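# Set folding table by wall, park cart in yellow bay

## Task

Get the folding table standing upright on its legs beside the wall, entirely within the blue-taped area and not crossing the tape. Move the utility cart into the yellow-taped bay so that all four of its wheels sit inside the tape rather than on it. The coffee table must still be upright when the job ends, or it fails. The robot itself must not tip over or finish leaning. Anything that stays in place only because the robot is holding or pressing it does not count as done.

## Robot and tools

ROBOT. A Hello Robot Stretch 4 with a single arm. It has an omni-wheel base, a lift that rides up a mast, an arm that telescopes straight forward, a three-joint wrist and a two-finger gripper. It stands about 1.6 m tall, and the base rim lies within 0.23 m of the base origin. A loose object may occasionally get a brief shove from outside.

FRAMES. Base frame: origin on the floor below the base centre, x ahead, y to the left, z up. hand_pose is reported in this frame and marks the point between the fingers, 0.015 m back from the tips. With all wrist joints at zero its axes line up with the base frame. Its printed value can be somewhat wrong. The odometry frame is where the base frame was when the scene began.

execute_actions(actions, cameras). actions is a list holding one action, or empty (then it only reports state and images). An action has "base", "joints", or both, plus optional "pace" and "contact_limits"; alternatively it is {"end_of_arm": "enable_torque"} alone, which re-powers any wrist or gripper motor that shut itself off. All motions in one action begin together and may finish at different times.
- base: exactly one key, each a relative offset from where the base last reported itself: translate_m (metres, forward +, -2 to 2, no turning), strafe_m (metres, left +, -2 to 2), rotate_rad (radians, counter-clockwise seen from above +, -3.2 to 3.2).
- joints: absolute targets by name, any subset: lift_m 0 to 1.2; arm_m 0 to 0.55 (extension); wrist_yaw_rad -1.134 to 4.276 (0 ahead, + to the left, 3.14 tucked back, over 3.4 the arm may block it); wrist_pitch_rad -1.117 to 4.259 (0 level, 1.57 pointing down); wrist_roll_rad -1.117 to 4.259 (0 fingers level, + turns clockwise viewed from behind); gripper_m 0 to 0.08 (finger gap). Done tolerances: ±0.004 for lift and arm, ±0.02 for yaw and roll, ±0.05 for pitch, ±0.002 for gripper. An over-range joint target is clipped and reported; any other bad value or unknown key rejects the whole call with no motion.
- pace: "slow", "default", "fast" or "max"; base speed 0.1/0.3/0.4/0.6 m/s and turn 1/2/3/4 rad/s. With the lift above 0.2 these shrink, down to 0.3 m/s and 1 rad/s at lift 1.2.
- contact_limits: only {"arm_m": value}, 0 (gentlest) to 0.75 (firmest), default 0.5; how much push the arm motion tolerates before a contact stop.
- cameras: any of head_camera, head_left_camera, head_right_camera, wrist_camera, or "all"; omitted/null means all, [] means none. The pictures line lists images in order.
One action lasts at most 15 s. A joint or the base you omit may still be driving to an earlier target without the status showing it. Unfolding at the start: send lift_m 0.4 with wrist_yaw_rad 0.

wait(seconds): 0 to 10; nothing new is commanded, then state and images return.
zoom_image(camera, region): region [x0, y0, x1, y1] in pixels of that camera's latest full image, origin top-left, at most 504x504.
finished_scene(scene): pass the current scene number; irreversible; reports success and starts any next scene. The goal must already hold without the robot. Replying with no tool call ends everything.

READINGS. lidar_m: 12 distances in metres, 30-degree sectors, the first straight ahead, then counter-clockwise (4th left, 7th behind, 10th right); "-" means nothing seen or closer than 0.25 m. It sees from roughly 0.15 m up, so tabletops register; thin legs, clear materials and much behind the robot may be missed. wrist_depth_mm: 7x7 grid from top-left, median depth 100 to 2000 mm, "-" when unreadable; the robot's own body appears. base_odometry counts wheel turns, so slips look like motion; heading runs -3.142 to 3.142. If turned_by_wheels and turned_by_imu differ by more than ~0.1 rad, the base probably hit or slid, and heading is off by their difference. base_tilt in degrees (forward, right positive) carries a fixed bias up to ~1.5. motor_effort is percent of maximum, + toward higher joint values, peak in brackets; wheel_0/1/2 positive means turning right. Effort at rest outside its normal range suggests pushing or carrying.

STATUS. done; off_target (resting short and maybe still pushing); contact_stop_at_<key> (met something; that part goes slack, so a lift can sag and wheels roll); limit_stop_at_<name>; limit_stop_at_tilt (leaning over 6 degrees, lift/arm/wheels slack and unresponsive until it levels); limit_stop_at_own_body (self-collision, common with pitch below -0.2 plus roll below -0.4 or above 4; move away from the body); time_out; torque_fault (wrist or gripper motor went limp, send enable_torque). After a stop reported in a result, the later calls in that same reply are skipped. on_its_own lists uncommanded things; "held at" is the held target, not the position.

GRIPPER. Command a gap smaller than the object to grasp; the fingers aim only slightly past the contact point. While squeezing, the reading stays above the command and effort leaves 0; off_target after closing means something is held. Effort held over ~50 from 0 faults the motor and may drop the load.

CAMERAS. head_camera sits on the mast top looking ahead and down (turn the base to look around); head_left_camera and head_right_camera are fisheyes beside it aimed more steeply down, showing the base and arm; wrist_camera looks along the fingers, tips near the bottom of the picture. Calibration lines give K, distortion and T_world_to_cam (base frame to camera) per camera; real values drift slightly, most for the wrist camera.

AVOID. Turning or driving with over 1 kg held and arm_m above 0.2, especially fast; hard or high pulls and pushes that can tip the robot; level-gripper loads over ~2.7 kg; knocking the coffee table over; dropping, slamming or hitting things. The robot keeps moving under its last command while you think.

Each tool is called after "Emit:" by a JSON object that holds its "method" and its "body", one argument or row to a line.

## Session

Emit:
{"method": "execute_actions", "body": {
  "actions": []
}}

Scene clock: 0.00 s.
base_odometry: x=+0.000 y=+0.000 heading=+0.000 (m, m, rad; odometry frame)
turned_by_wheels: +0.000 (rad since the last result)
turned_by_imu: +0.000 (rad since the last result)
base_tilt: forward=-0.2 right=+0.3 (deg)
lidar_m: 0.98 0.95 1.18 1.41 1.34 1.70 1.46 1.27 0.76 0.63 0.68 0.84
base_status: not commanded
joint_positions: lift_m=+0.134 arm_m=+0.001 wrist_yaw_rad=+3.046 wrist_pitch_rad=+0.005 wrist_roll_rad=+0.002 gripper_m=+0.040
joint_status: not commanded
motor_effort: lift_m=+20 arm_m=-1 wrist_yaw_rad=+1 wrist_pitch_rad=-9 wrist_roll_rad=+0 gripper_m=-1 wheel_0=+0 wheel_1=+0 wheel_2=+0 (%)
hand_pose: x=-0.0318 y=+0.1072 z=+0.3109 quat_wxyz=(+0.048, -0.002, +0.001, +0.999) (m; base frame)
wrist_depth_mm: 138 193 1661 1756 1863 - - / 107 141 1661 1808 1983 - - / 108 141 1576 1808 1983 - - / 123 145 1661 1808 1921 - - / 1366 1464 1661 1863 1921 - - / 1205 1336 1336 1336 1336 1308 1308 / 831 - 138 831 106 904 866
pictures: head_camera, head_left_camera, head_right_camera, wrist_camera
Images, in order (width x height): head_camera 420x560, head_left_camera 420x672, head_right_camera 420x672, wrist_camera 616x392.

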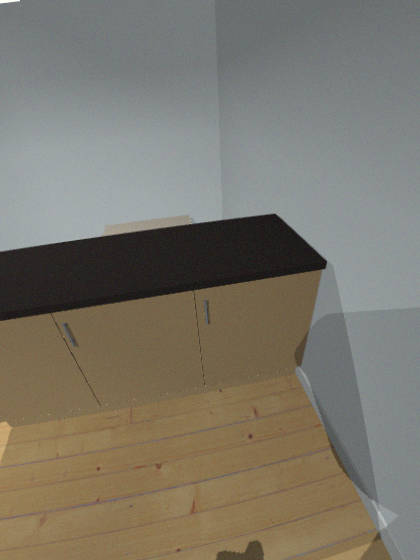

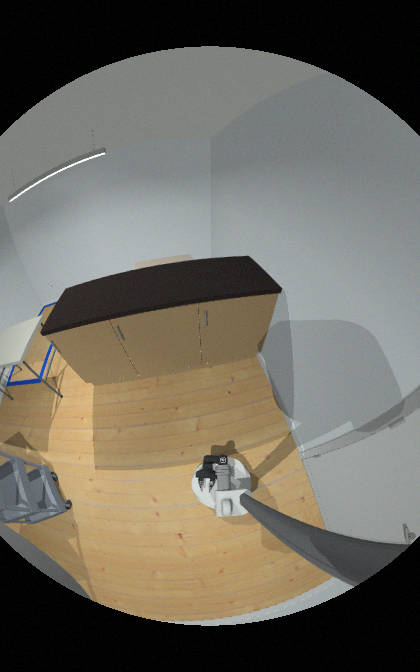

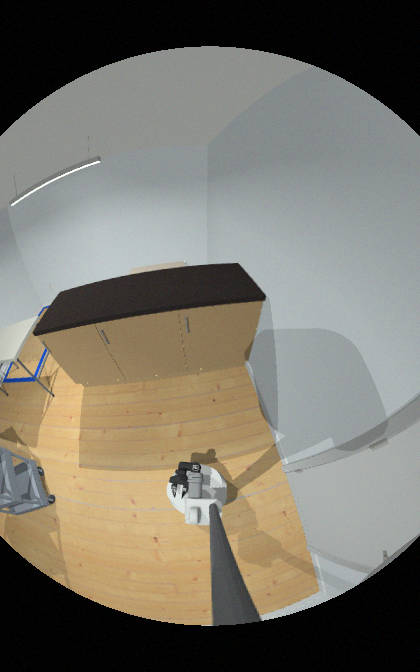

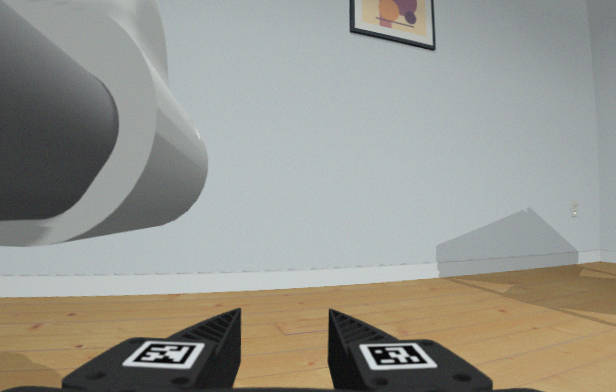

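Emit:
{"method": "execute_actions", "body": {
  "actions": [
    {"base":{"rotate_rad":1.8}}
  ],
  "cameras": ["head_camera","head_left_camera"]
}}

Emit:
{"method": "execute_actions", "body": {
  "actions": [
    {"base":{"translate_m":0.8}}
  ],
  "cameras": ["head_camera","head_left_camera"]
}}

Scene clock: 7.30 s.
base_odometry: x=+0.000 y=+0.000 heading=+1.800 (m, m, rad; odometry frame)
turned_by_wheels: +1.800 (rad since the last result)
turned_by_imu: +1.785 (rad since the last result)
base_tilt: forward=-0.3 right=+0.3 (deg)
lidar_m: 1.29 2.01 1.53 1.47 0.89 0.69 0.64 0.73 1.01 0.97 1.03 1.47
base_status: done
joint_positions: lift_m=+0.134 arm_m=+0.001 wrist_yaw_rad=+3.046 wrist_pitch_rad=+0.005 wrist_roll_rad=+0.002 gripper_m=+0.040
joint_status: not commanded
motor_effort: lift_m=+20(20) arm_m=-2(1) wrist_yaw_rad=+1(0) wrist_pitch_rad=-9(8) wrist_roll_rad=+0(2) gripper_m=-1(1) wheel_0=+0(6) wheel_1=+0(6) wheel_2=+1(7) (%)
hand_pose: x=-0.0318 y=+0.1072 z=+0.3109 quat_wxyz=(+0.048, -0.002, +0.001, +0.999) (m; base frame)
wrist_depth_mm: 138 193 820 831 842 854 891 / 107 142 798 820 842 866 891 / 108 141 809 820 831 866 891 / 123 145 788 809 820 854 878 / 759 788 809 809 842 866 866 / 759 788 809 798 809 866 854 / 750 - 138 798 106 842 842
pictures: head_camera, head_left_camera
Images, in order (width x height): head_camera 420x560, head_left_camera 420x672.

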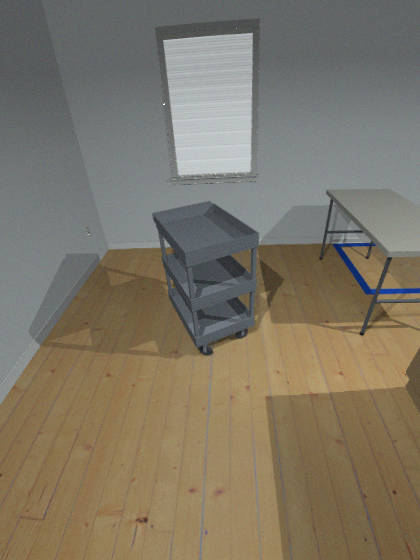

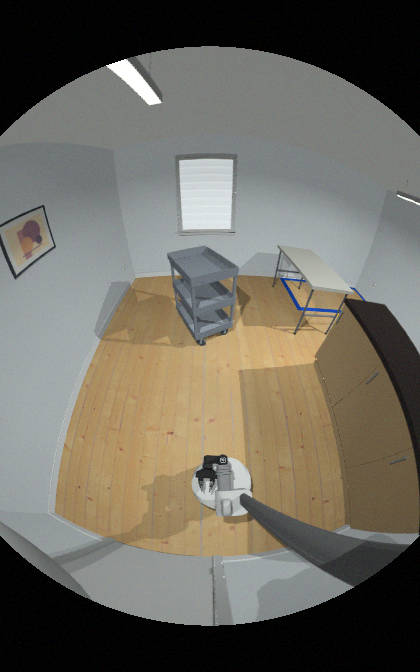

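Scene clock: 11.47 s.
base_odometry: x=-0.182 y=+0.779 heading=+1.800 (m, m, rad; odometry frame)
turned_by_wheels: +0.000 (rad since the last result)
turned_by_imu: -0.001 (rad since the last result)
base_tilt: forward=-0.1 right=+0.3 (deg)
lidar_m: 0.55 0.54 1.48 1.45 1.57 1.52 1.44 1.45 1.05 1.01 1.18 0.73
base_status: done
joint_positions: lift_m=+0.134 arm_m=+0.001 wrist_yaw_rad=+3.046 wrist_pitch_rad=+0.005 wrist_roll_rad=+0.002 gripper_m=+0.040
joint_status: not commanded
motor_effort: lift_m=+20(20) arm_m=-1(1) wrist_yaw_rad=+2(0) wrist_pitch_rad=-9(9) wrist_roll_rad=+1(1) gripper_m=+0(1) wheel_0=-1(5) wheel_1=-1(3) wheel_2=+0(9) (%)
hand_pose: x=-0.0318 y=+0.1072 z=+0.3109 quat_wxyz=(+0.048, -0.002, +0.001, +0.999) (m; base frame)
wrist_depth_mm: 138 193 1618 1661 1708 1708 1708 / 107 142 1618 1618 1661 1756 1661 / 108 140 1618 1661 1708 1661 1618 / 122 145 1576 1618 1661 1708 1661 / 1499 1537 1576 1618 1708 1708 1661 / 1205 1281 1336 1366 1366 1336 1308 / 842 - 138 854 106 891 866
pictures: head_camera, head_left_camera
Images, in order (width x height): head_camera 420x560, head_left_camera 420x672.

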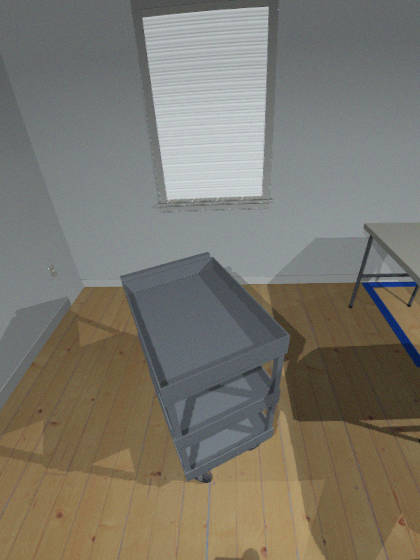

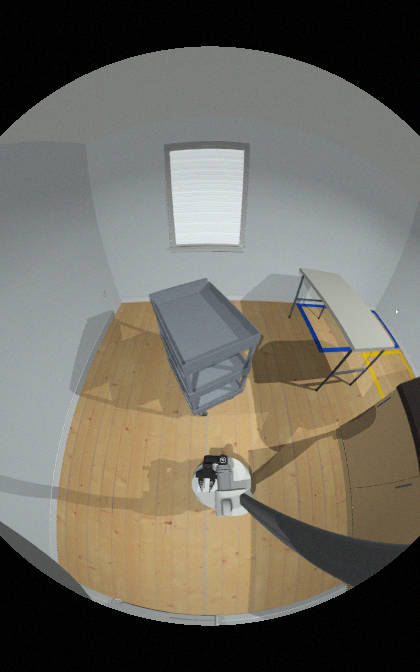

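Emit:
{"method": "execute_actions", "body": {
  "actions": [
    {"base":{"strafe_m":-0.55}}
  ],
  "cameras": []
}}

Emit:
{"method": "execute_actions", "body": {
  "actions": [
    {"base":{"translate_m":0.65}}
  ],
  "cameras": []
}}

Emit:
{"method": "execute_actions", "body": {
  "actions": [
    {"base":{"rotate_rad":-1.57}}
  ],
  "cameras": ["head_camera","head_left_camera"]
}}

Scene clock: 26.10 s.
base_odometry: x=+0.354 y=+0.904 heading=+1.800 (m, m, rad; odometry frame)
turned_by_wheels: +0.000 (rad since the last result)
turned_by_imu: +0.000 (rad since the last result)
base_tilt: forward=-0.1 right=+0.3 (deg)
lidar_m: 1.90 0.77 0.85 1.99 2.02 1.55 1.49 0.65 0.45 0.45 0.46 0.80
base_status: done
joint_positions: lift_m=+0.134 arm_m=+0.001 wrist_yaw_rad=+3.046 wrist_pitch_rad=+0.005 wrist_roll_rad=+0.002 gripper_m=+0.040
joint_status: not commanded
motor_effort: lift_m=+20(20) arm_m=-1(1) wrist_yaw_rad=+2(1) wrist_pitch_rad=-9(9) wrist_roll_rad=+2(1) gripper_m=-2(1) wheel_0=+0(9) wheel_1=+1(7) wheel_2=+0(1) (%)
hand_pose: x=-0.0318 y=+0.1072 z=+0.3109 quat_wxyz=(+0.048, -0.002, +0.001, +0.999) (m; base frame)
wrist_depth_mm: 138 193 1618 1661 1708 1756 1708 / 107 141 1618 1708 1756 1808 1808 / 108 141 1618 1708 1708 1756 1756 / 123 145 1618 1661 1708 1756 1863 / 891 1576 1537 1708 1661 1708 1756 / 1008 1255 1336 1366 1308 1336 1308 / 842 - 138 842 106 891 878
pictures: none
No camera images: the call's "cameras" was empty. Leave "cameras" out to get every camera's image.

Scene clock: 29.73 s.
base_odometry: x=+0.206 y=+1.537 heading=+1.800 (m, m, rad; odometry frame)
turned_by_wheels: +0.000 (rad since the last result)
turned_by_imu: -0.001 (rad since the last result)
base_tilt: forward=-0.1 right=+0.2 (deg)
lidar_m: 1.52 0.75 0.32 0.32 2.10 2.16 1.82 0.71 0.60 0.41 0.43 0.64
base_status: done
joint_positions: lift_m=+0.134 arm_m=+0.001 wrist_yaw_rad=+3.046 wrist_pitch_rad=+0.005 wrist_roll_rad=+0.002 gripper_m=+0.040
joint_status: not commanded
motor_effort: lift_m=+20(20) arm_m=-1(1) wrist_yaw_rad=+1(1) wrist_pitch_rad=-10(10) wrist_roll_rad=+2(1) gripper_m=+0(0) wheel_0=+0(5) wheel_1=+0(4) wheel_2=+0(7) (%)
hand_pose: x=-0.0318 y=+0.1072 z=+0.3109 quat_wxyz=(+0.048, -0.002, +0.001, +0.999) (m; base frame)
wrist_depth_mm: 138 193 - - - - - / 107 142 - - - - - / 108 141 - - - - - / 123 145 - - - - - / 960 1576 - - - - - / 1008 1308 1336 1397 1397 1366 1308 / 831 - 138 831 106 904 866
pictures: none
No camera images: the call's "cameras" was empty. Leave "cameras" out to get every camera's image.

Scene clock: 31.80 s.
base_odometry: x=+0.206 y=+1.537 heading=+0.230 (m, m, rad; odometry frame)
turned_by_wheels: -1.570 (rad since the last result)
turned_by_imu: -1.559 (rad since the last result)
base_tilt: forward=-0.2 right=+0.2 (deg)
lidar_m: 0.39 0.42 0.62 1.50 0.81 0.32 0.33 2.08 2.22 1.86 0.70 0.61
base_status: done
joint_positions: lift_m=+0.134 arm_m=+0.001 wrist_yaw_rad=+3.046 wrist_pitch_rad=+0.005 wrist_roll_rad=+0.002 gripper_m=+0.040
joint_status: not commanded
motor_effort: lift_m=+20(20) arm_m=-2(1) wrist_yaw_rad=+0(0) wrist_pitch_rad=-9(9) wrist_roll_rad=+1(0) gripper_m=-1(1) wheel_0=+1(5) wheel_1=+0(6) wheel_2=-2(7) (%)
hand_pose: x=-0.0318 y=+0.1072 z=+0.3109 quat_wxyz=(+0.048, -0.002, +0.001, +0.999) (m; base frame)
wrist_depth_mm: 138 193 809 798 809 809 1756 / 107 142 - 517 1138 - 1808 / 108 141 480 512 603 768 1808 / 123 145 - - - - 1808 / 1921 - - - - - 1708 / 1229 1255 647 809 621 759 1281 / 842 - 138 455 106 798 878
pictures: head_camera, head_left_camera
Images, in order (width x height): head_camera 420x560, head_left_camera 420x672.

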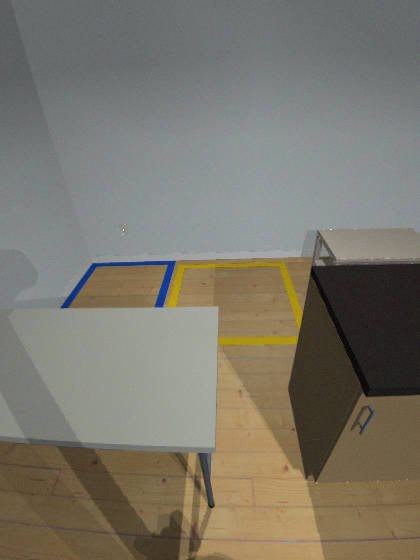

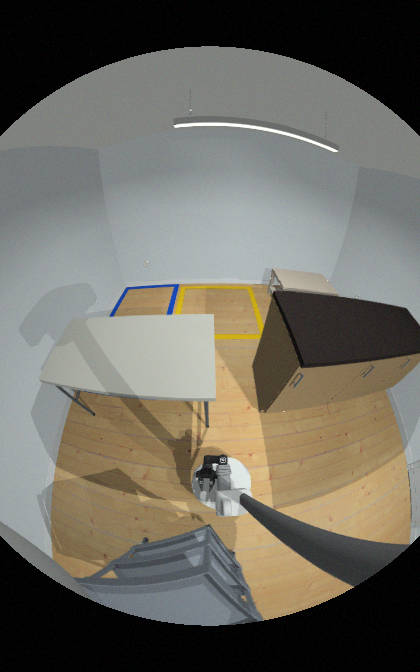

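Emit:
{"method": "execute_actions", "body": {
  "actions": [
    {"base":{"translate_m":0.65},"pace":"slow"}
  ],
  "cameras": ["head_camera","head_left_camera"]
}}

Scene clock: 44.47 s.
base_odometry: x=+0.839 y=+1.685 heading=+0.230 (m, m, rad; odometry frame)
turned_by_wheels: +0.000 (rad since the last result)
turned_by_imu: -0.002 (rad since the last result)
base_tilt: forward=-0.1 right=+0.3 (deg)
lidar_m: 0.25 0.25 0.25 0.34 1.61 1.10 0.96 2.80 0.36 0.33 0.36 0.52
base_status: done
joint_positions: lift_m=+0.134 arm_m=+0.000 wrist_yaw_rad=+3.050 wrist_pitch_rad=+0.005 wrist_roll_rad=+0.002 gripper_m=+0.040
joint_status: not commanded
motor_effort: lift_m=+20(20) arm_m=+0(2) wrist_yaw_rad=-11(18) wrist_pitch_rad=-9(9) wrist_roll_rad=+1(1) gripper_m=-2(0) wheel_0=+4(5) wheel_1=+4(4) wheel_2=-6(8) (%)
hand_pose: x=-0.0325 y=+0.1064 z=+0.3108 quat_wxyz=(+0.046, -0.002, +0.001, +0.999) (m; base frame)
wrist_depth_mm: 138 192 - - - - 1708 / - 141 - 1308 - - 1808 / 109 140 1255 - - - 1808 / 121 143 1336 - - - 1756 / 1808 - - 1661 - - 1708 / 1205 1308 1336 1366 1366 1336 1308 / 842 - 138 831 106 891 878
pictures: head_camera, head_left_camera
Images, in order (width x height): head_camera 420x560, head_left_camera 420x672.

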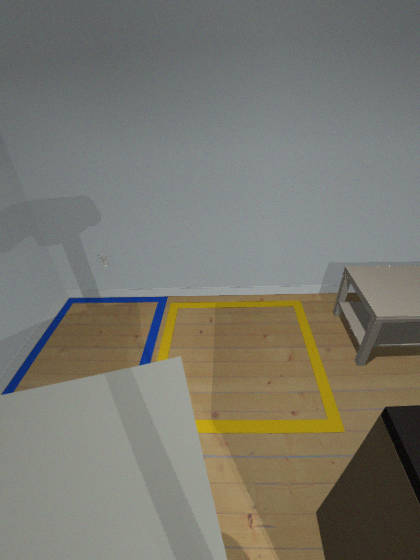

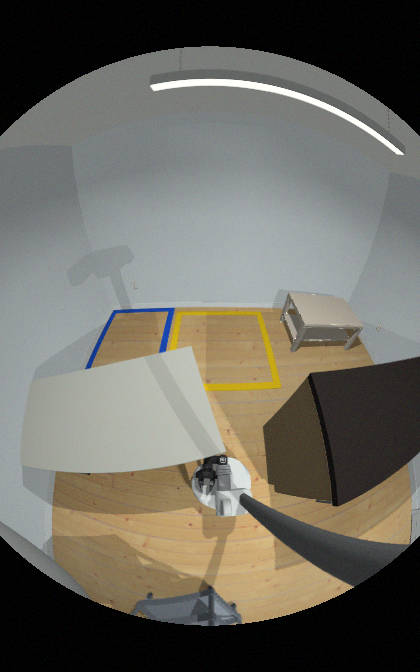

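Works.

Emit:
{"method": "execute_actions", "body": {
  "actions": [
    {"base":{"translate_m":0.45},"pace":"slow"}
  ],
  "cameras": ["head_camera","head_left_camera"]
}}

Scene clock: 58.87 s.
base_odometry: x=+1.277 y=+1.788 heading=+0.231 (m, m, rad; odometry frame)
turned_by_wheels: +0.001 (rad since the last result)
turned_by_imu: +0.000 (rad since the last result)
base_tilt: forward=-0.2 right=+0.3 (deg)
lidar_m: 0.25 0.25 0.25 0.25 0.52 1.65 1.40 0.54 0.35 0.35 1.16 1.28
base_status: done
joint_positions: lift_m=+0.134 arm_m=+0.000 wrist_yaw_rad=+3.051 wrist_pitch_rad=+0.005 wrist_roll_rad=+0.002 gripper_m=+0.040
joint_status: not commanded
motor_effort: lift_m=+20(20) arm_m=+0(0) wrist_yaw_rad=-11(11) wrist_pitch_rad=-9(10) wrist_roll_rad=+0(0) gripper_m=+0(1) wheel_0=+6(6) wheel_1=+5(7) wheel_2=-3(10) (%)
hand_pose: x=-0.0325 y=+0.1064 z=+0.3108 quat_wxyz=(+0.046, -0.002, +0.001, +0.999) (m; base frame)
wrist_depth_mm: 138 192 - - - - 1708 / - 141 - - - - 1708 / 109 140 - - - - 1756 / 121 143 - - - - 1756 / 1863 - - - - - 1756 / 1205 1255 1336 1336 1336 1366 1308 / 842 - 138 854 106 891 866
pictures: head_camera, head_left_camera
Images, in order (width x height): head_camera 420x560, head_left_camera 420x672.

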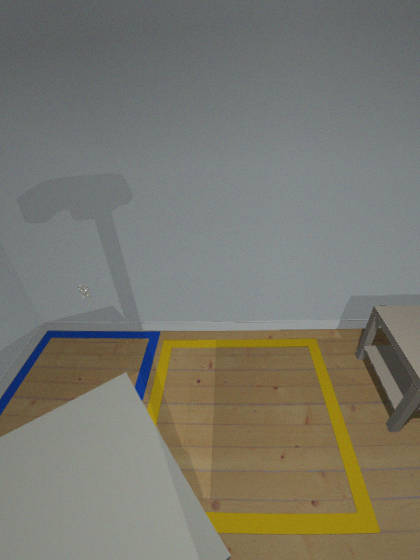

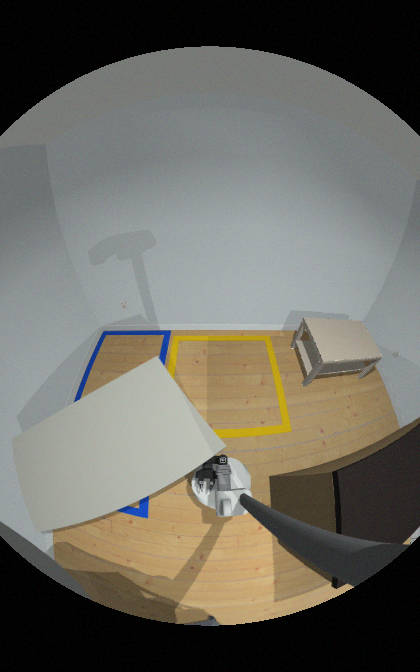

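Emit:
{"method": "execute_actions", "body": {
  "actions": [
    {"base":{"translate_m":0.45},"pace":"slow"}
  ],
  "cameras": ["head_camera","head_left_camera"]
}}

Scene clock: 68.40 s.
base_odometry: x=+1.714 y=+1.891 heading=+0.231 (m, m, rad; odometry frame)
turned_by_wheels: +0.000 (rad since the last result)
turned_by_imu: +0.001 (rad since the last result)
base_tilt: forward=-0.1 right=+0.4 (deg)
lidar_m: 0.25 0.25 0.25 0.25 0.25 0.80 1.87 0.56 0.64 1.26 0.95 1.20
base_status: done
joint_positions: lift_m=+0.134 arm_m=+0.000 wrist_yaw_rad=+3.052 wrist_pitch_rad=+0.005 wrist_roll_rad=+0.002 gripper_m=+0.040
joint_status: not commanded
on_its_own: wrist_yaw_rad is at rest, and its effort (-14) is outside its rest range (-13 to +13)
motor_effort: lift_m=+20(20) arm_m=+0(0) wrist_yaw_rad=-14(15) wrist_pitch_rad=-10(9) wrist_roll_rad=+1(1) gripper_m=+0(1) wheel_0=+7(9) wheel_1=+4(6) wheel_2=-5(8) (%)
hand_pose: x=-0.0326 y=+0.1061 z=+0.3108 quat_wxyz=(+0.045, -0.002, +0.001, +0.999) (m; base frame)
wrist_depth_mm: 138 191 - - - 715 654 / - 142 - - - - 878 / 108 141 - - - - 1756 / 121 143 - - - - 1708 / 741 - - - - - 1708 / 778 1255 1308 1336 1366 1336 1308 / 788 - 139 854 106 878 866
pictures: head_camera, head_left_camera
Images, in order (width x height): head_camera 420x560, head_left_camera 420x672.

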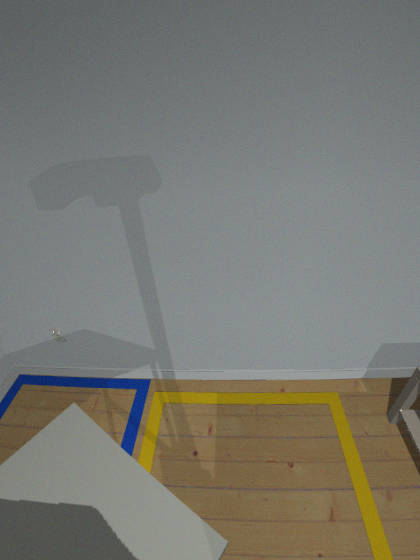

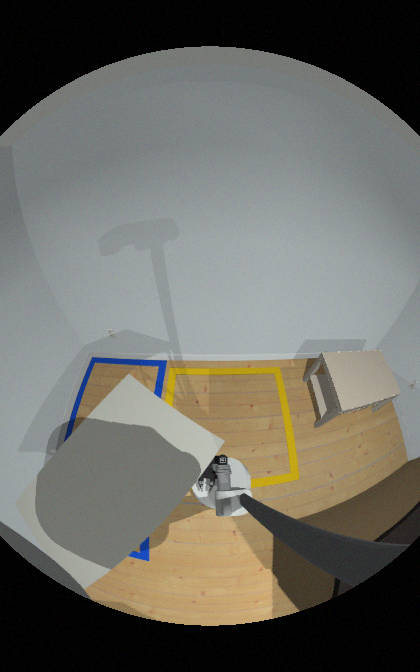

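Emit:
{"method": "execute_actions", "body": {
  "actions": [
    {"base":{"translate_m":-0.05}}
  ],
  "cameras": []
}}

Emit:
{"method": "execute_actions", "body": {
  "actions": [
    {"base":{"strafe_m":-0.3}}
  ],
  "cameras": []
}}

Emit:
{"method": "execute_actions", "body": {
  "actions": [
    {"base":{"translate_m":0.28}}
  ],
  "cameras": []
}}

Emit:
{"method": "execute_actions", "body": {
  "actions": [
    {"base":{"rotate_rad":1.57}}
  ],
  "cameras": ["head_camera","head_left_camera"]
}}

Emit:
{"method": "execute_actions", "body": {
  "actions": [
    {"base":{"translate_m":0.55},"pace":"slow"}
  ],
  "cameras": ["head_camera","head_left_camera"]
}}

Scene clock: 78.17 s.
base_odometry: x=+1.666 y=+1.879 heading=+0.231 (m, m, rad; odometry frame)
turned_by_wheels: +0.000 (rad since the last result)
turned_by_imu: -0.001 (rad since the last result)
base_tilt: forward=-0.1 right=+0.2 (deg)
lidar_m: 0.25 0.25 0.25 0.25 0.26 2.10 1.81 0.53 0.53 1.44 0.96 1.26
base_status: done
joint_positions: lift_m=+0.134 arm_m=+0.000 wrist_yaw_rad=+3.047 wrist_pitch_rad=+0.005 wrist_roll_rad=+0.002 gripper_m=+0.040
joint_status: not commanded
motor_effort: lift_m=+20(20) arm_m=+0(0) wrist_yaw_rad=-1(16) wrist_pitch_rad=-9(9) wrist_roll_rad=+2(0) gripper_m=-1(0) wheel_0=+0(6) wheel_1=+0(3) wheel_2=-1(7) (%)
hand_pose: x=-0.0321 y=+0.1071 z=+0.3108 quat_wxyz=(+0.047, -0.002, +0.001, +0.999) (m; base frame)
wrist_depth_mm: 138 192 - - - - 654 / 107 141 - - - - 1661 / 108 141 - - - - 1708 / 122 145 - - - - 1708 / 741 - - - - - 1708 / 798 1281 1308 1336 1397 1336 1336 / 788 - 138 854 106 904 878
pictures: none
No camera images: the call's "cameras" was empty. Leave "cameras" out to get every camera's image.

Scene clock: 80.50 s.
base_odometry: x=+1.734 y=+1.587 heading=+0.231 (m, m, rad; odometry frame)
turned_by_wheels: +0.000 (rad since the last result)
turned_by_imu: +0.000 (rad since the last result)
base_tilt: forward=-0.1 right=+0.3 (deg)
lidar_m: 1.18 1.25 0.38 0.41 0.61 1.95 0.37 0.35 0.58 1.35 0.71 0.85
base_status: done
joint_positions: lift_m=+0.134 arm_m=+0.000 wrist_yaw_rad=+3.047 wrist_pitch_rad=+0.005 wrist_roll_rad=+0.002 gripper_m=+0.040
joint_status: not commanded
motor_effort: lift_m=+20(20) arm_m=+1(0) wrist_yaw_rad=-2(2) wrist_pitch_rad=-10(9) wrist_roll_rad=-1(0) gripper_m=-1(2) wheel_0=-1(7) wheel_1=+0(8) wheel_2=-1(1) (%)
hand_pose: x=-0.0321 y=+0.1072 z=+0.3108 quat_wxyz=(+0.047, -0.002, +0.001, +0.999) (m; base frame)
wrist_depth_mm: 138 192 - - - - - / 107 142 - - - - - / 108 141 - - - - - / 123 145 - - - - - / 469 512 - - - - - / 477 512 1118 1366 1366 1308 1336 / 473 - 138 842 106 891 891
pictures: none
No camera images: the call's "cameras" was empty. Leave "cameras" out to get every camera's image.

Scene clock: 82.90 s.
base_odometry: x=+2.007 y=+1.651 heading=+0.231 (m, m, rad; odometry frame)
turned_by_wheels: +0.000 (rad since the last result)
turned_by_imu: +0.000 (rad since the last result)
base_tilt: forward=-0.2 right=+0.2 (deg)
lidar_m: 0.91 0.96 0.53 0.30 0.38 2.27 0.65 0.67 0.96 0.58 0.60 0.87
base_status: done
joint_positions: lift_m=+0.134 arm_m=+0.000 wrist_yaw_rad=+3.047 wrist_pitch_rad=+0.005 wrist_roll_rad=+0.002 gripper_m=+0.040
joint_status: not commanded
motor_effort: lift_m=+20(20) arm_m=+0(0) wrist_yaw_rad=+0(1) wrist_pitch_rad=-9(9) wrist_roll_rad=+1(1) gripper_m=+0(0) wheel_0=+1(5) wheel_1=+1(4) wheel_2=+1(9) (%)
hand_pose: x=-0.0321 y=+0.1072 z=+0.3108 quat_wxyz=(+0.047, -0.002, +0.001, +0.999) (m; base frame)
wrist_depth_mm: 138 192 - - - - 676 / 107 141 - - - - 891 / 108 140 - - - - 1983 / 123 145 - - - - 1983 / 741 750 - - - - 1863 / 723 750 1098 1366 1366 1366 1138 / 723 - 138 842 106 878 878
pictures: none
No camera images: the call's "cameras" was empty. Leave "cameras" out to get every camera's image.

Scene clock: 84.97 s.
base_odometry: x=+2.007 y=+1.651 heading=+1.801 (m, m, rad; odometry frame)
turned_by_wheels: +1.570 (rad since the last result)
turned_by_imu: +1.558 (rad since the last result)
base_tilt: forward=-0.2 right=+0.3 (deg)
lidar_m: 0.31 0.37 2.25 0.65 0.68 0.98 0.57 0.60 0.87 0.90 0.99 0.50
base_status: done
joint_positions: lift_m=+0.134 arm_m=+0.000 wrist_yaw_rad=+3.047 wrist_pitch_rad=+0.005 wrist_roll_rad=+0.002 gripper_m=+0.040
joint_status: not commanded
motor_effort: lift_m=+20(20) arm_m=+0(0) wrist_yaw_rad=+0(0) wrist_pitch_rad=-10(10) wrist_roll_rad=+1(1) gripper_m=-1(1) wheel_0=+0(6) wheel_1=+1(6) wheel_2=+1(5) (%)
hand_pose: x=-0.0321 y=+0.1072 z=+0.3108 quat_wxyz=(+0.047, -0.002, +0.001, +0.999) (m; base frame)
wrist_depth_mm: 138 192 - - - 976 699 / 107 141 - - - 991 715 / 108 141 - - 1708 991 715 / 123 145 - - 1708 976 715 / 1397 723 1983 - 1708 976 715 / 798 715 1336 1366 1366 960 707 / 831 - 138 842 106 842 691
pictures: head_camera, head_left_camera
Images, in order (width x height): head_camera 420x560, head_left_camera 420x672.

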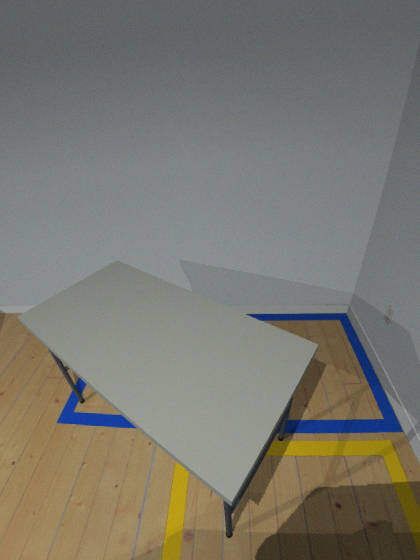

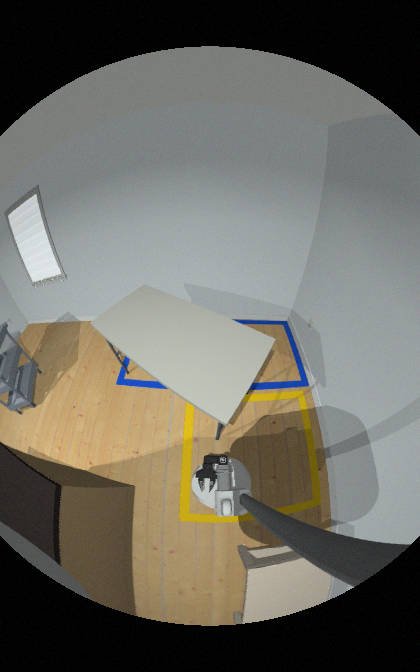

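Scene clock: 91.77 s.
base_odometry: x=+1.881 y=+2.187 heading=+1.801 (m, m, rad; odometry frame)
turned_by_wheels: +0.000 (rad since the last result)
turned_by_imu: -0.003 (rad since the last result)
base_tilt: forward=-0.2 right=+0.2 (deg)
lidar_m: 0.25 0.25 0.43 2.05 0.91 0.93 1.12 1.19 0.97 0.93 1.02 0.31
base_status: done
joint_positions: lift_m=+0.134 arm_m=+0.000 wrist_yaw_rad=+3.047 wrist_pitch_rad=+0.005 wrist_roll_rad=+0.002 gripper_m=+0.040
joint_status: not commanded
motor_effort: lift_m=+20(20) arm_m=+0(0) wrist_yaw_rad=-1(1) wrist_pitch_rad=-9(9) wrist_roll_rad=+0(0) gripper_m=-1(0) wheel_0=+2(5) wheel_1=+5(9) wheel_2=-8(11) (%)
hand_pose: x=-0.0321 y=+0.1072 z=+0.3108 quat_wxyz=(+0.047, -0.002, +0.001, +0.999) (m; base frame)
wrist_depth_mm: 138 192 - - - 946 854 / 107 141 - - - 931 842 / 108 141 - - 1756 931 854 / 123 145 - - 1661 917 831 / 1182 1430 - - 1618 931 820 / 1182 1281 1182 1366 1336 917 831 / 831 - 138 842 106 820 820
pictures: head_camera, head_left_camera
Images, in order (width x height): head_camera 420x560, head_left_camera 420x672.

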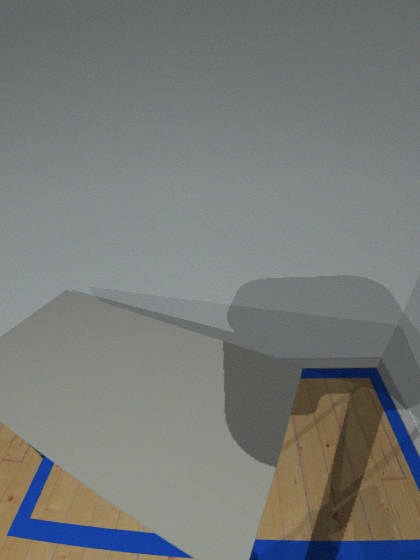

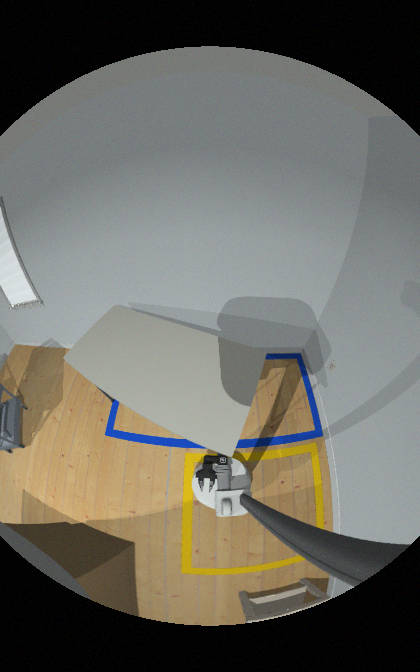

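Emit:
{"method": "execute_actions", "body": {
  "actions": [
    {"base":{"translate_m":0.2},"pace":"slow"}
  ],
  "cameras": []
}}

Emit:
{"method": "execute_actions", "body": {
  "actions": [
    {"base":{"translate_m":-0.2}}
  ],
  "cameras": ["head_camera"]
}}

Emit:
{"method": "execute_actions", "body": {
  "actions": [
    {"base":{"strafe_m":1.4}}
  ],
  "cameras": []
}}

Emit:
{"method": "execute_actions", "body": {
  "actions": [
    {"base":{"translate_m":0.55}}
  ],
  "cameras": []
}}

Emit:
{"method": "execute_actions", "body": {
  "actions": [
    {"base":{"rotate_rad":-1.57}}
  ],
  "cameras": ["head_camera","head_left_camera"]
}}

Scene clock: 106.90 s.
base_odometry: x=+1.836 y=+2.381 heading=+1.801 (m, m, rad; odometry frame)
turned_by_wheels: +0.000 (rad since the last result)
turned_by_imu: -0.002 (rad since the last result)
base_tilt: forward=-0.2 right=+0.3 (deg)
lidar_m: 0.25 0.25 0.36 2.10 1.17 1.04 1.31 1.32 0.98 0.93 0.99 0.45
base_status: done
joint_positions: lift_m=+0.134 arm_m=+0.000 wrist_yaw_rad=+3.047 wrist_pitch_rad=+0.005 wrist_roll_rad=+0.002 gripper_m=+0.040
joint_status: not commanded
motor_effort: lift_m=+20(20) arm_m=-1(0) wrist_yaw_rad=-2(0) wrist_pitch_rad=-10(9) wrist_roll_rad=+0(2) gripper_m=-1(1) wheel_0=+1(4) wheel_1=+5(6) wheel_2=-8(13) (%)
hand_pose: x=-0.0321 y=+0.1072 z=+0.3108 quat_wxyz=(+0.047, -0.002, +0.001, +0.999) (m; base frame)
wrist_depth_mm: 138 192 - - - - - / 107 142 - - - 1042 1060 / 108 140 - - 1618 1025 1060 / 123 146 - - 1618 1042 1042 / 1336 1921 - - 1576 1025 1042 / 1229 1281 1336 1336 1308 1025 1042 / 831 - 138 831 107 891 866
pictures: none
No camera images: the call's "cameras" was empty. Leave "cameras" out to get every camera's image.

Scene clock: 108.97 s.
base_odometry: x=+1.882 y=+2.186 heading=+1.801 (m, m, rad; odometry frame)
turned_by_wheels: +0.000 (rad since the last result)
turned_by_imu: -0.001 (rad since the last result)
base_tilt: forward=-0.3 right=+0.3 (deg)
lidar_m: 0.33 0.41 0.75 2.08 0.90 0.95 1.10 1.19 0.96 0.92 0.98 1.30
base_status: done
joint_positions: lift_m=+0.134 arm_m=+0.000 wrist_yaw_rad=+3.047 wrist_pitch_rad=+0.005 wrist_roll_rad=+0.002 gripper_m=+0.040
joint_status: not commanded
motor_effort: lift_m=+20(20) arm_m=-1(0) wrist_yaw_rad=+1(1) wrist_pitch_rad=-9(10) wrist_roll_rad=+0(1) gripper_m=-1(1) wheel_0=+0(5) wheel_1=+0(4) wheel_2=-1(8) (%)
hand_pose: x=-0.0321 y=+0.1072 z=+0.3108 quat_wxyz=(+0.047, -0.002, +0.001, +0.999) (m; base frame)
wrist_depth_mm: 138 192 - - - 931 854 / 107 141 - - - 931 842 / 108 141 - - 1618 931 842 / 123 145 - - 1618 960 820 / 1160 1397 - - 1576 931 831 / 1182 1255 1229 1366 1308 931 820 / 820 - 138 854 106 842 798
pictures: head_camera
Images, in order (width x height): head_camera 420x560.

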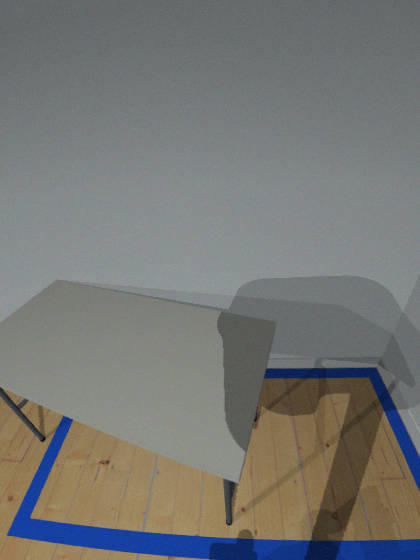

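Scene clock: 114.97 s.
base_odometry: x=+0.518 y=+1.867 heading=+1.801 (m, m, rad; odometry frame)
turned_by_wheels: +0.000 (rad since the last result)
turned_by_imu: -0.006 (rad since the last result)
base_tilt: forward=-0.2 right=+0.2 (deg)
lidar_m: 1.28 1.37 0.90 0.69 0.98 2.48 0.62 0.61 0.87 2.35 0.86 0.76
base_status: done
joint_positions: lift_m=+0.134 arm_m=+0.000 wrist_yaw_rad=+3.047 wrist_pitch_rad=+0.005 wrist_roll_rad=+0.002 gripper_m=+0.040
joint_status: not commanded
motor_effort: lift_m=+20(20) arm_m=+0(0) wrist_yaw_rad=+0(1) wrist_pitch_rad=-9(9) wrist_roll_rad=+2(2) gripper_m=+1(1) wheel_0=+1(8) wheel_1=-1(9) wheel_2=+0(2) (%)
hand_pose: x=-0.0321 y=+0.1072 z=+0.3108 quat_wxyz=(+0.047, -0.002, +0.001, +0.999) (m; base frame)
wrist_depth_mm: 138 193 - - - - - / 107 142 - - - - - / 108 141 1863 - - - - / 123 145 1921 - - - - / 668 691 - - - - - / 661 750 1281 1397 1336 1366 1281 / 661 - 138 831 106 904 878
pictures: none
No camera images: the call's "cameras" was empty. Leave "cameras" out to get every camera's image.

Scene clock: 118.27 s.
base_odometry: x=+0.393 y=+2.402 heading=+1.801 (m, m, rad; odometry frame)
turned_by_wheels: +0.000 (rad since the last result)
turned_by_imu: -0.001 (rad since the last result)
base_tilt: forward=-0.2 right=+0.3 (deg)
lidar_m: 0.73 0.80 1.10 0.91 0.88 3.03 1.13 1.18 2.40 0.50 0.31 0.43
base_status: done
joint_positions: lift_m=+0.134 arm_m=+0.000 wrist_yaw_rad=+3.047 wrist_pitch_rad=+0.005 wrist_roll_rad=+0.002 gripper_m=+0.040
joint_status: not commanded
motor_effort: lift_m=+20(20) arm_m=+0(0) wrist_yaw_rad=-1(1) wrist_pitch_rad=-9(10) wrist_roll_rad=+0(0) gripper_m=-1(1) wheel_0=+0(5) wheel_1=-1(6) wheel_2=+0(7) (%)
hand_pose: x=-0.0321 y=+0.1072 z=+0.3108 quat_wxyz=(+0.047, -0.002, +0.001, +0.999) (m; base frame)
wrist_depth_mm: 138 193 - - - - 809 / 107 141 - - - - 1098 / 108 140 1921 - - - 831 / 123 145 - - - - - / 1160 1182 - - - - - / 1160 1205 1308 1366 1336 1182 798 / 820 - 138 854 106 891 866
pictures: none
No camera images: the call's "cameras" was empty. Leave "cameras" out to get every camera's image.

Scene clock: 120.33 s.
base_odometry: x=+0.393 y=+2.402 heading=+0.231 (m, m, rad; odometry frame)
turned_by_wheels: -1.570 (rad since the last result)
turned_by_imu: -1.559 (rad since the last result)
base_tilt: forward=-0.2 right=+0.3 (deg)
lidar_m: 0.50 0.31 0.42 0.72 0.81 1.12 0.92 0.87 3.04 1.15 1.17 2.40
base_status: done
joint_positions: lift_m=+0.134 arm_m=+0.000 wrist_yaw_rad=+3.047 wrist_pitch_rad=+0.005 wrist_roll_rad=+0.002 gripper_m=+0.040
joint_status: not commanded
motor_effort: lift_m=+20(20) arm_m=+0(1) wrist_yaw_rad=+1(1) wrist_pitch_rad=-10(10) wrist_roll_rad=+3(0) gripper_m=+0(1) wheel_0=-1(6) wheel_1=-1(7) wheel_2=-2(5) (%)
hand_pose: x=-0.0320 y=+0.1072 z=+0.3108 quat_wxyz=(+0.048, -0.002, +0.001, +0.999) (m; base frame)
wrist_depth_mm: 138 192 - - 1921 1118 798 / 107 141 - - 1983 1138 842 / 109 141 - - 1983 1138 854 / 123 146 - - 1921 1118 854 / 878 1042 - - 1863 1138 842 / 976 1025 1308 1366 1397 1098 809 / 831 - 138 842 106 891 798
pictures: head_camera, head_left_camera
Images, in order (width x height): head_camera 420x560, head_left_camera 420x672.

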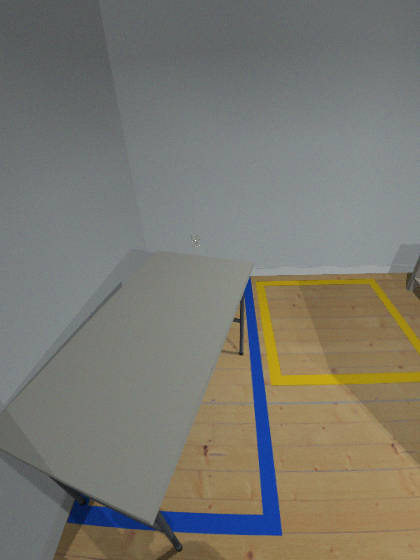

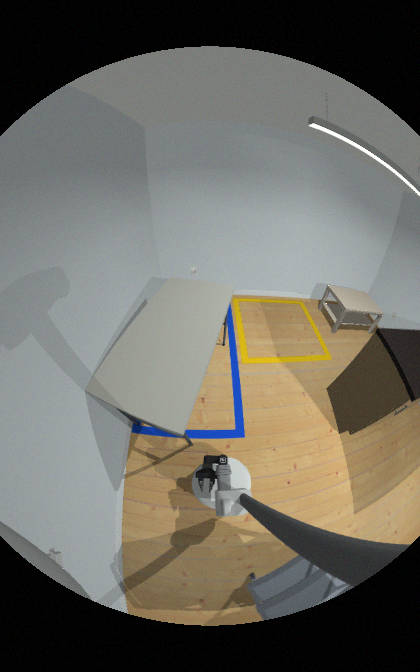

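Emit:
{"method": "execute_actions", "body": {
  "actions": [
    {"base":{"strafe_m":0.28}}
  ],
  "cameras": []
}}

Emit:
{"method": "execute_actions", "body": {
  "actions": [
    {"base":{"rotate_rad":-0.55}}
  ],
  "cameras": []
}}

Emit:
{"method": "execute_actions", "body": {
  "actions": [
    {"base":{"translate_m":0.5},"pace":"slow"}
  ],
  "cameras": []
}}

Emit:
{"method": "execute_actions", "body": {
  "actions": [
    {"base":{"translate_m":-0.4}}
  ],
  "cameras": []
}}

Emit:
{"method": "execute_actions", "body": {
  "actions": [
    {"base":{"rotate_rad":0.55}}
  ],
  "cameras": ["head_camera","head_left_camera"]
}}

Scene clock: 129.43 s.
base_odometry: x=+0.329 y=+2.675 heading=+0.231 (m, m, rad; odometry frame)
turned_by_wheels: +0.000 (rad since the last result)
turned_by_imu: -0.002 (rad since the last result)
base_tilt: forward=-0.2 right=+0.3 (deg)
lidar_m: 0.26 0.32 0.50 0.46 0.51 0.69 2.29 1.02 1.08 1.43 1.46 0.26
base_status: done
joint_positions: lift_m=+0.134 arm_m=+0.000 wrist_yaw_rad=+3.047 wrist_pitch_rad=+0.005 wrist_roll_rad=+0.002 gripper_m=+0.040
joint_status: not commanded
motor_effort: lift_m=+20(20) arm_m=+0(0) wrist_yaw_rad=+1(1) wrist_pitch_rad=-10(9) wrist_roll_rad=+0(0) gripper_m=-2(1) wheel_0=+1(7) wheel_1=+0(9) wheel_2=-1(1) (%)
hand_pose: x=-0.0320 y=+0.1072 z=+0.3108 quat_wxyz=(+0.048, -0.002, +0.001, +0.999) (m; base frame)
wrist_depth_mm: 138 193 - - 1160 683 508 / 107 141 - - 1118 683 504 / 108 141 - - 1182 683 500 / 123 145 - - 1182 683 504 / 946 - - - 1182 683 496 / 991 1255 1308 1336 1138 676 496 / 842 - 138 854 106 621 496
pictures: none
No camera images: the call's "cameras" was empty. Leave "cameras" out to get every camera's image.

Scene clock: 130.77 s.
base_odometry: x=+0.329 y=+2.675 heading=-0.319 (m, m, rad; odometry frame)
turned_by_wheels: -0.550 (rad since the last result)
turned_by_imu: -0.546 (rad since the last result)
base_tilt: forward=-0.2 right=+0.3 (deg)
lidar_m: 0.27 0.26 0.30 0.51 0.46 0.50 0.68 1.98 1.01 1.09 1.42 1.44
base_status: done
joint_positions: lift_m=+0.134 arm_m=+0.000 wrist_yaw_rad=+3.047 wrist_pitch_rad=+0.005 wrist_roll_rad=+0.002 gripper_m=+0.040
joint_status: not commanded
motor_effort: lift_m=+20(20) arm_m=+0(0) wrist_yaw_rad=+0(2) wrist_pitch_rad=-9(9) wrist_roll_rad=+1(0) gripper_m=+0(0) wheel_0=+1(4) wheel_1=+0(6) wheel_2=+0(6) (%)
hand_pose: x=-0.0320 y=+0.1072 z=+0.3108 quat_wxyz=(+0.048, -0.002, +0.001, +0.999) (m; base frame)
wrist_depth_mm: 138 193 1182 809 615 492 415 / 107 141 1160 798 621 484 421 / 108 141 1042 788 603 492 415 / 123 145 1025 788 603 488 413 / 1808 1808 1160 788 603 480 413 / 1205 1281 991 768 597 477 413 / 831 - 138 759 106 459 410
pictures: none
No camera images: the call's "cameras" was empty. Leave "cameras" out to get every camera's image.

Scene clock: 137.03 s.
base_odometry: x=+0.803 y=+2.518 heading=-0.319 (m, m, rad; odometry frame)
turned_by_wheels: +0.000 (rad since the last result)
turned_by_imu: +0.000 (rad since the last result)
base_tilt: forward=-0.1 right=+0.3 (deg)
lidar_m: 2.02 0.32 0.25 0.25 0.71 0.77 1.05 1.33 1.28 3.10 1.14 1.16
base_status: done
joint_positions: lift_m=+0.134 arm_m=+0.000 wrist_yaw_rad=+3.047 wrist_pitch_rad=+0.005 wrist_roll_rad=+0.002 gripper_m=+0.040
joint_status: not commanded
motor_effort: lift_m=+20(20) arm_m=+0(0) wrist_yaw_rad=+0(3) wrist_pitch_rad=-9(10) wrist_roll_rad=+0(3) gripper_m=-2(2) wheel_0=-2(7) wheel_1=+6(12) wheel_2=-4(10) (%)
hand_pose: x=-0.0321 y=+0.1072 z=+0.3108 quat_wxyz=(+0.047, -0.002, +0.001, +0.999) (m; base frame)
wrist_depth_mm: 138 192 1863 1229 946 750 634 / 107 142 1863 1255 931 750 627 / 108 141 1618 1229 917 732 627 / 123 146 1618 1205 917 732 627 / 1808 - 1708 1205 904 732 621 / 1229 1255 1336 1138 866 715 615 / 842 - 139 842 106 683 609
pictures: none
No camera images: the call's "cameras" was empty. Leave "cameras" out to get every camera's image.

Scene clock: 139.87 s.
base_odometry: x=+0.424 y=+2.644 heading=-0.319 (m, m, rad; odometry frame)
turned_by_wheels: +0.000 (rad since the last result)
turned_by_imu: -0.001 (rad since the last result)
base_tilt: forward=-0.2 right=+0.3 (deg)
lidar_m: 2.39 0.42 0.50 0.55 0.51 0.54 0.78 2.16 1.07 1.13 1.36 1.38
base_status: done
joint_positions: lift_m=+0.134 arm_m=+0.000 wrist_yaw_rad=+3.047 wrist_pitch_rad=+0.005 wrist_roll_rad=+0.002 gripper_m=+0.040
joint_status: not commanded
motor_effort: lift_m=+20(20) arm_m=+0(0) wrist_yaw_rad=-1(1) wrist_pitch_rad=-9(9) wrist_roll_rad=+1(2) gripper_m=-1(1) wheel_0=+1(5) wheel_1=+1(5) wheel_2=+0(8) (%)
hand_pose: x=-0.0321 y=+0.1072 z=+0.3108 quat_wxyz=(+0.047, -0.002, +0.001, +0.999) (m; base frame)
wrist_depth_mm: 138 192 1336 904 668 535 462 / 107 141 1281 891 676 539 466 / 108 141 1160 904 676 539 462 / 123 145 1138 866 676 530 455 / 1863 1921 1281 854 661 535 452 / 1229 1281 1118 878 661 525 455 / 820 - 138 788 106 508 449
pictures: none
No camera images: the call's "cameras" was empty. Leave "cameras" out to get every camera's image.

Scene clock: 141.20 s.
base_odometry: x=+0.424 y=+2.644 heading=+0.231 (m, m, rad; odometry frame)
turned_by_wheels: +0.550 (rad since the last result)
turned_by_imu: +0.545 (rad since the last result)
base_tilt: forward=-0.2 right=+0.3 (deg)
lidar_m: 0.43 0.48 0.53 0.51 0.55 0.77 2.40 1.06 1.16 1.36 1.42 2.37
base_status: done
joint_positions: lift_m=+0.134 arm_m=+0.000 wrist_yaw_rad=+3.047 wrist_pitch_rad=+0.005 wrist_roll_rad=+0.002 gripper_m=+0.040
joint_status: not commanded
motor_effort: lift_m=+20(20) arm_m=+0(1) wrist_yaw_rad=+0(0) wrist_pitch_rad=-9(9) wrist_roll_rad=+2(2) gripper_m=-1(1) wheel_0=-1(5) wheel_1=+0(6) wheel_2=+1(7) (%)
hand_pose: x=-0.0321 y=+0.1072 z=+0.3108 quat_wxyz=(+0.047, -0.002, +0.001, +0.999) (m; base frame)
wrist_depth_mm: 138 192 - - 1336 741 569 / 107 141 - - 1336 768 559 / 108 140 - - 1336 759 559 / 123 146 - - 1308 768 564 / 1008 - - - 1308 768 564 / 1025 1281 1366 1366 1138 750 549 / 831 - 138 842 106 668 559
pictures: head_camera, head_left_camera
Images, in order (width x height): head_camera 420x560, head_left_camera 420x672.

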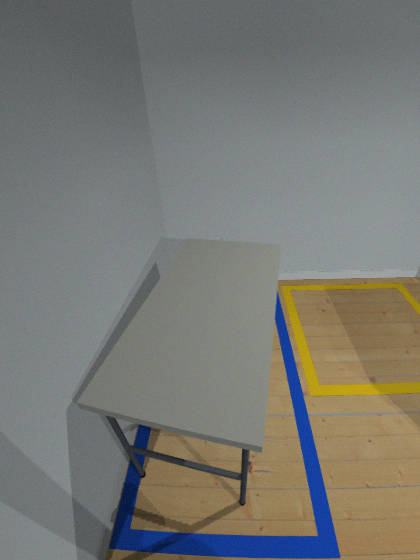

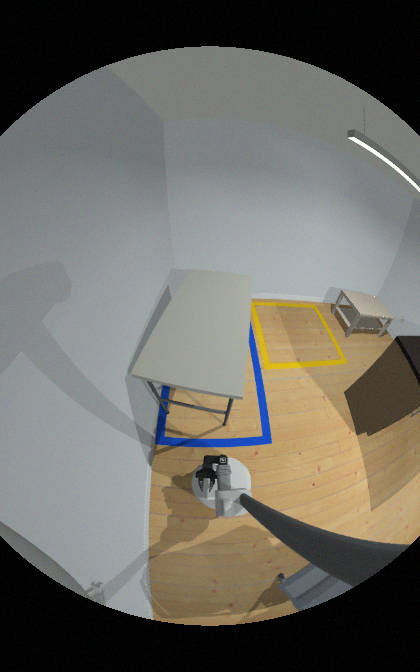

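Emit:
{"method": "execute_actions", "body": {
  "actions": [
    {"base":{"strafe_m":0.06},"joints":{"lift_m":0.36}}
  ],
  "cameras": []
}}

Emit:
{"method": "execute_actions", "body": {
  "actions": [
    {"joints":{"arm_m":0.4}}
  ],
  "cameras": ["head_left_camera"]
}}

Emit:
{"method": "execute_actions", "body": {
  "actions": [
    {"base":{"strafe_m":-0.25},"pace":"slow"}
  ],
  "cameras": ["head_camera","head_left_camera"]
}}

Scene clock: 152.83 s.
base_odometry: x=+0.410 y=+2.702 heading=+0.231 (m, m, rad; odometry frame)
turned_by_wheels: +0.000 (rad since the last result)
turned_by_imu: -0.002 (rad since the last result)
base_tilt: forward=-0.2 right=+0.3 (deg)
lidar_m: 0.43 0.51 0.48 0.45 0.50 0.72 2.24 1.09 1.18 1.41 1.49 0.45
base_status: done
joint_positions: lift_m=+0.360 arm_m=+0.000 wrist_yaw_rad=+3.047 wrist_pitch_rad=+0.005 wrist_roll_rad=+0.002 gripper_m=+0.040
joint_status: all done
motor_effort: lift_m=+24(25) arm_m=+0(0) wrist_yaw_rad=+1(0) wrist_pitch_rad=-10(9) wrist_roll_rad=+0(1) gripper_m=-1(0) wheel_0=+0(6) wheel_1=-1(8) wheel_2=+0(1) (%)
hand_pose: x=-0.0321 y=+0.1072 z=+0.5369 quat_wxyz=(+0.047, -0.002, +0.001, +0.999) (m; base frame)
wrist_depth_mm: 138 191 - - 1138 668 500 / 107 142 - - 1138 668 492 / 108 140 - - 1118 676 496 / 123 145 - - 1160 668 492 / 1060 - - - 1138 661 488 / 1336 - - - 1138 654 480 / 1042 - 138 1366 106 603 492
pictures: none
No camera images: the call's "cameras" was empty. Leave "cameras" out to get every camera's image.

Scene clock: 155.10 s.
base_odometry: x=+0.410 y=+2.702 heading=+0.231 (m, m, rad; odometry frame)
turned_by_wheels: +0.000 (rad since the last result)
turned_by_imu: -0.001 (rad since the last result)
base_tilt: forward=-0.2 right=+0.3 (deg)
lidar_m: 0.43 0.52 0.47 0.47 0.50 0.70 2.30 1.09 1.18 1.41 1.47 0.46
base_status: not commanded
joint_positions: lift_m=+0.360 arm_m=+0.399 wrist_yaw_rad=+3.046 wrist_pitch_rad=+0.005 wrist_roll_rad=+0.002 gripper_m=+0.040
joint_status: all done
motor_effort: lift_m=+24(24) arm_m=+4(6) wrist_yaw_rad=+1(1) wrist_pitch_rad=-9(10) wrist_roll_rad=+4(1) gripper_m=-2(2) wheel_0=+0(0) wheel_1=-1(1) wheel_2=+0(0) (%)
hand_pose: x=+0.3667 y=+0.1073 z=+0.5369 quat_wxyz=(+0.048, -0.002, +0.001, +0.999) (m; base frame)
wrist_depth_mm: - - - - 1138 640 480 / - - - - 1098 654 484 / 123 185 - - 1138 640 480 / 148 209 535 - 1118 647 480 / - - - - 1078 647 480 / 1576 1618 - - 1078 634 477 / 1336 - 138 1366 106 591 473
pictures: head_left_camera
Images, in order (width x height): head_left_camera 420x672.

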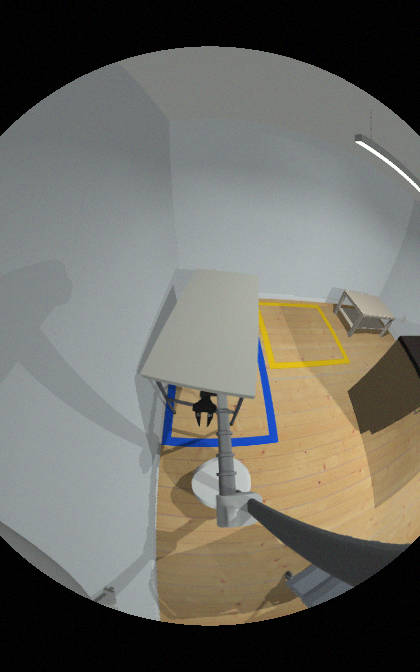

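Scene clock: 158.73 s.
base_odometry: x=+0.467 y=+2.459 heading=+0.233 (m, m, rad; odometry frame)
turned_by_wheels: +0.002 (rad since the last result)
turned_by_imu: +0.007 (rad since the last result)
base_tilt: forward=-0.2 right=+0.3 (deg)
lidar_m: 0.41 0.46 0.68 0.70 0.75 1.05 1.03 0.98 3.05 1.14 1.21 2.34
base_status: done
joint_positions: lift_m=+0.360 arm_m=+0.399 wrist_yaw_rad=+3.046 wrist_pitch_rad=+0.005 wrist_roll_rad=+0.002 gripper_m=+0.040
joint_status: not commanded
motor_effort: lift_m=+24(24) arm_m=+3(5) wrist_yaw_rad=+3(1) wrist_pitch_rad=-9(9) wrist_roll_rad=+2(1) gripper_m=+0(1) wheel_0=+12(15) wheel_1=+2(4) wheel_2=+8(8) (%)
hand_pose: x=+0.3668 y=+0.1072 z=+0.5369 quat_wxyz=(+0.048, -0.002, +0.001, +0.999) (m; base frame)
wrist_depth_mm: - - - - 1808 1042 788 / - - - - 1808 1060 788 / 123 185 - - 1808 1060 778 / 148 209 535 - 1808 1060 788 / 1255 1397 - - 1921 1060 778 / 1281 1430 - - 1756 1060 768 / 1281 - 139 1366 106 976 759
pictures: head_camera, head_left_camera
Images, in order (width x height): head_camera 420x560, head_left_camera 420x672.

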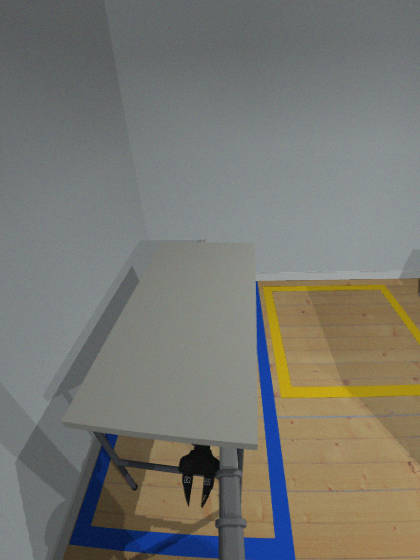

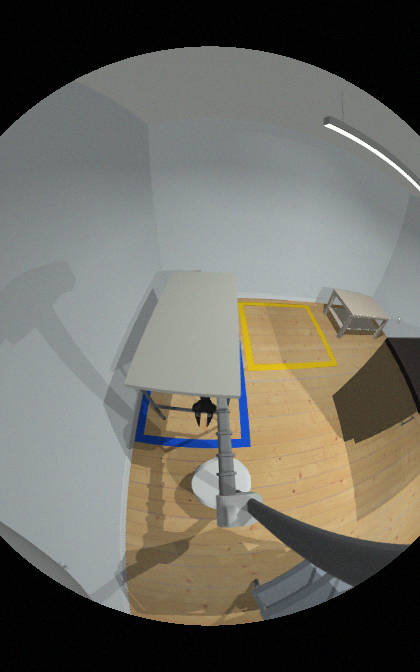

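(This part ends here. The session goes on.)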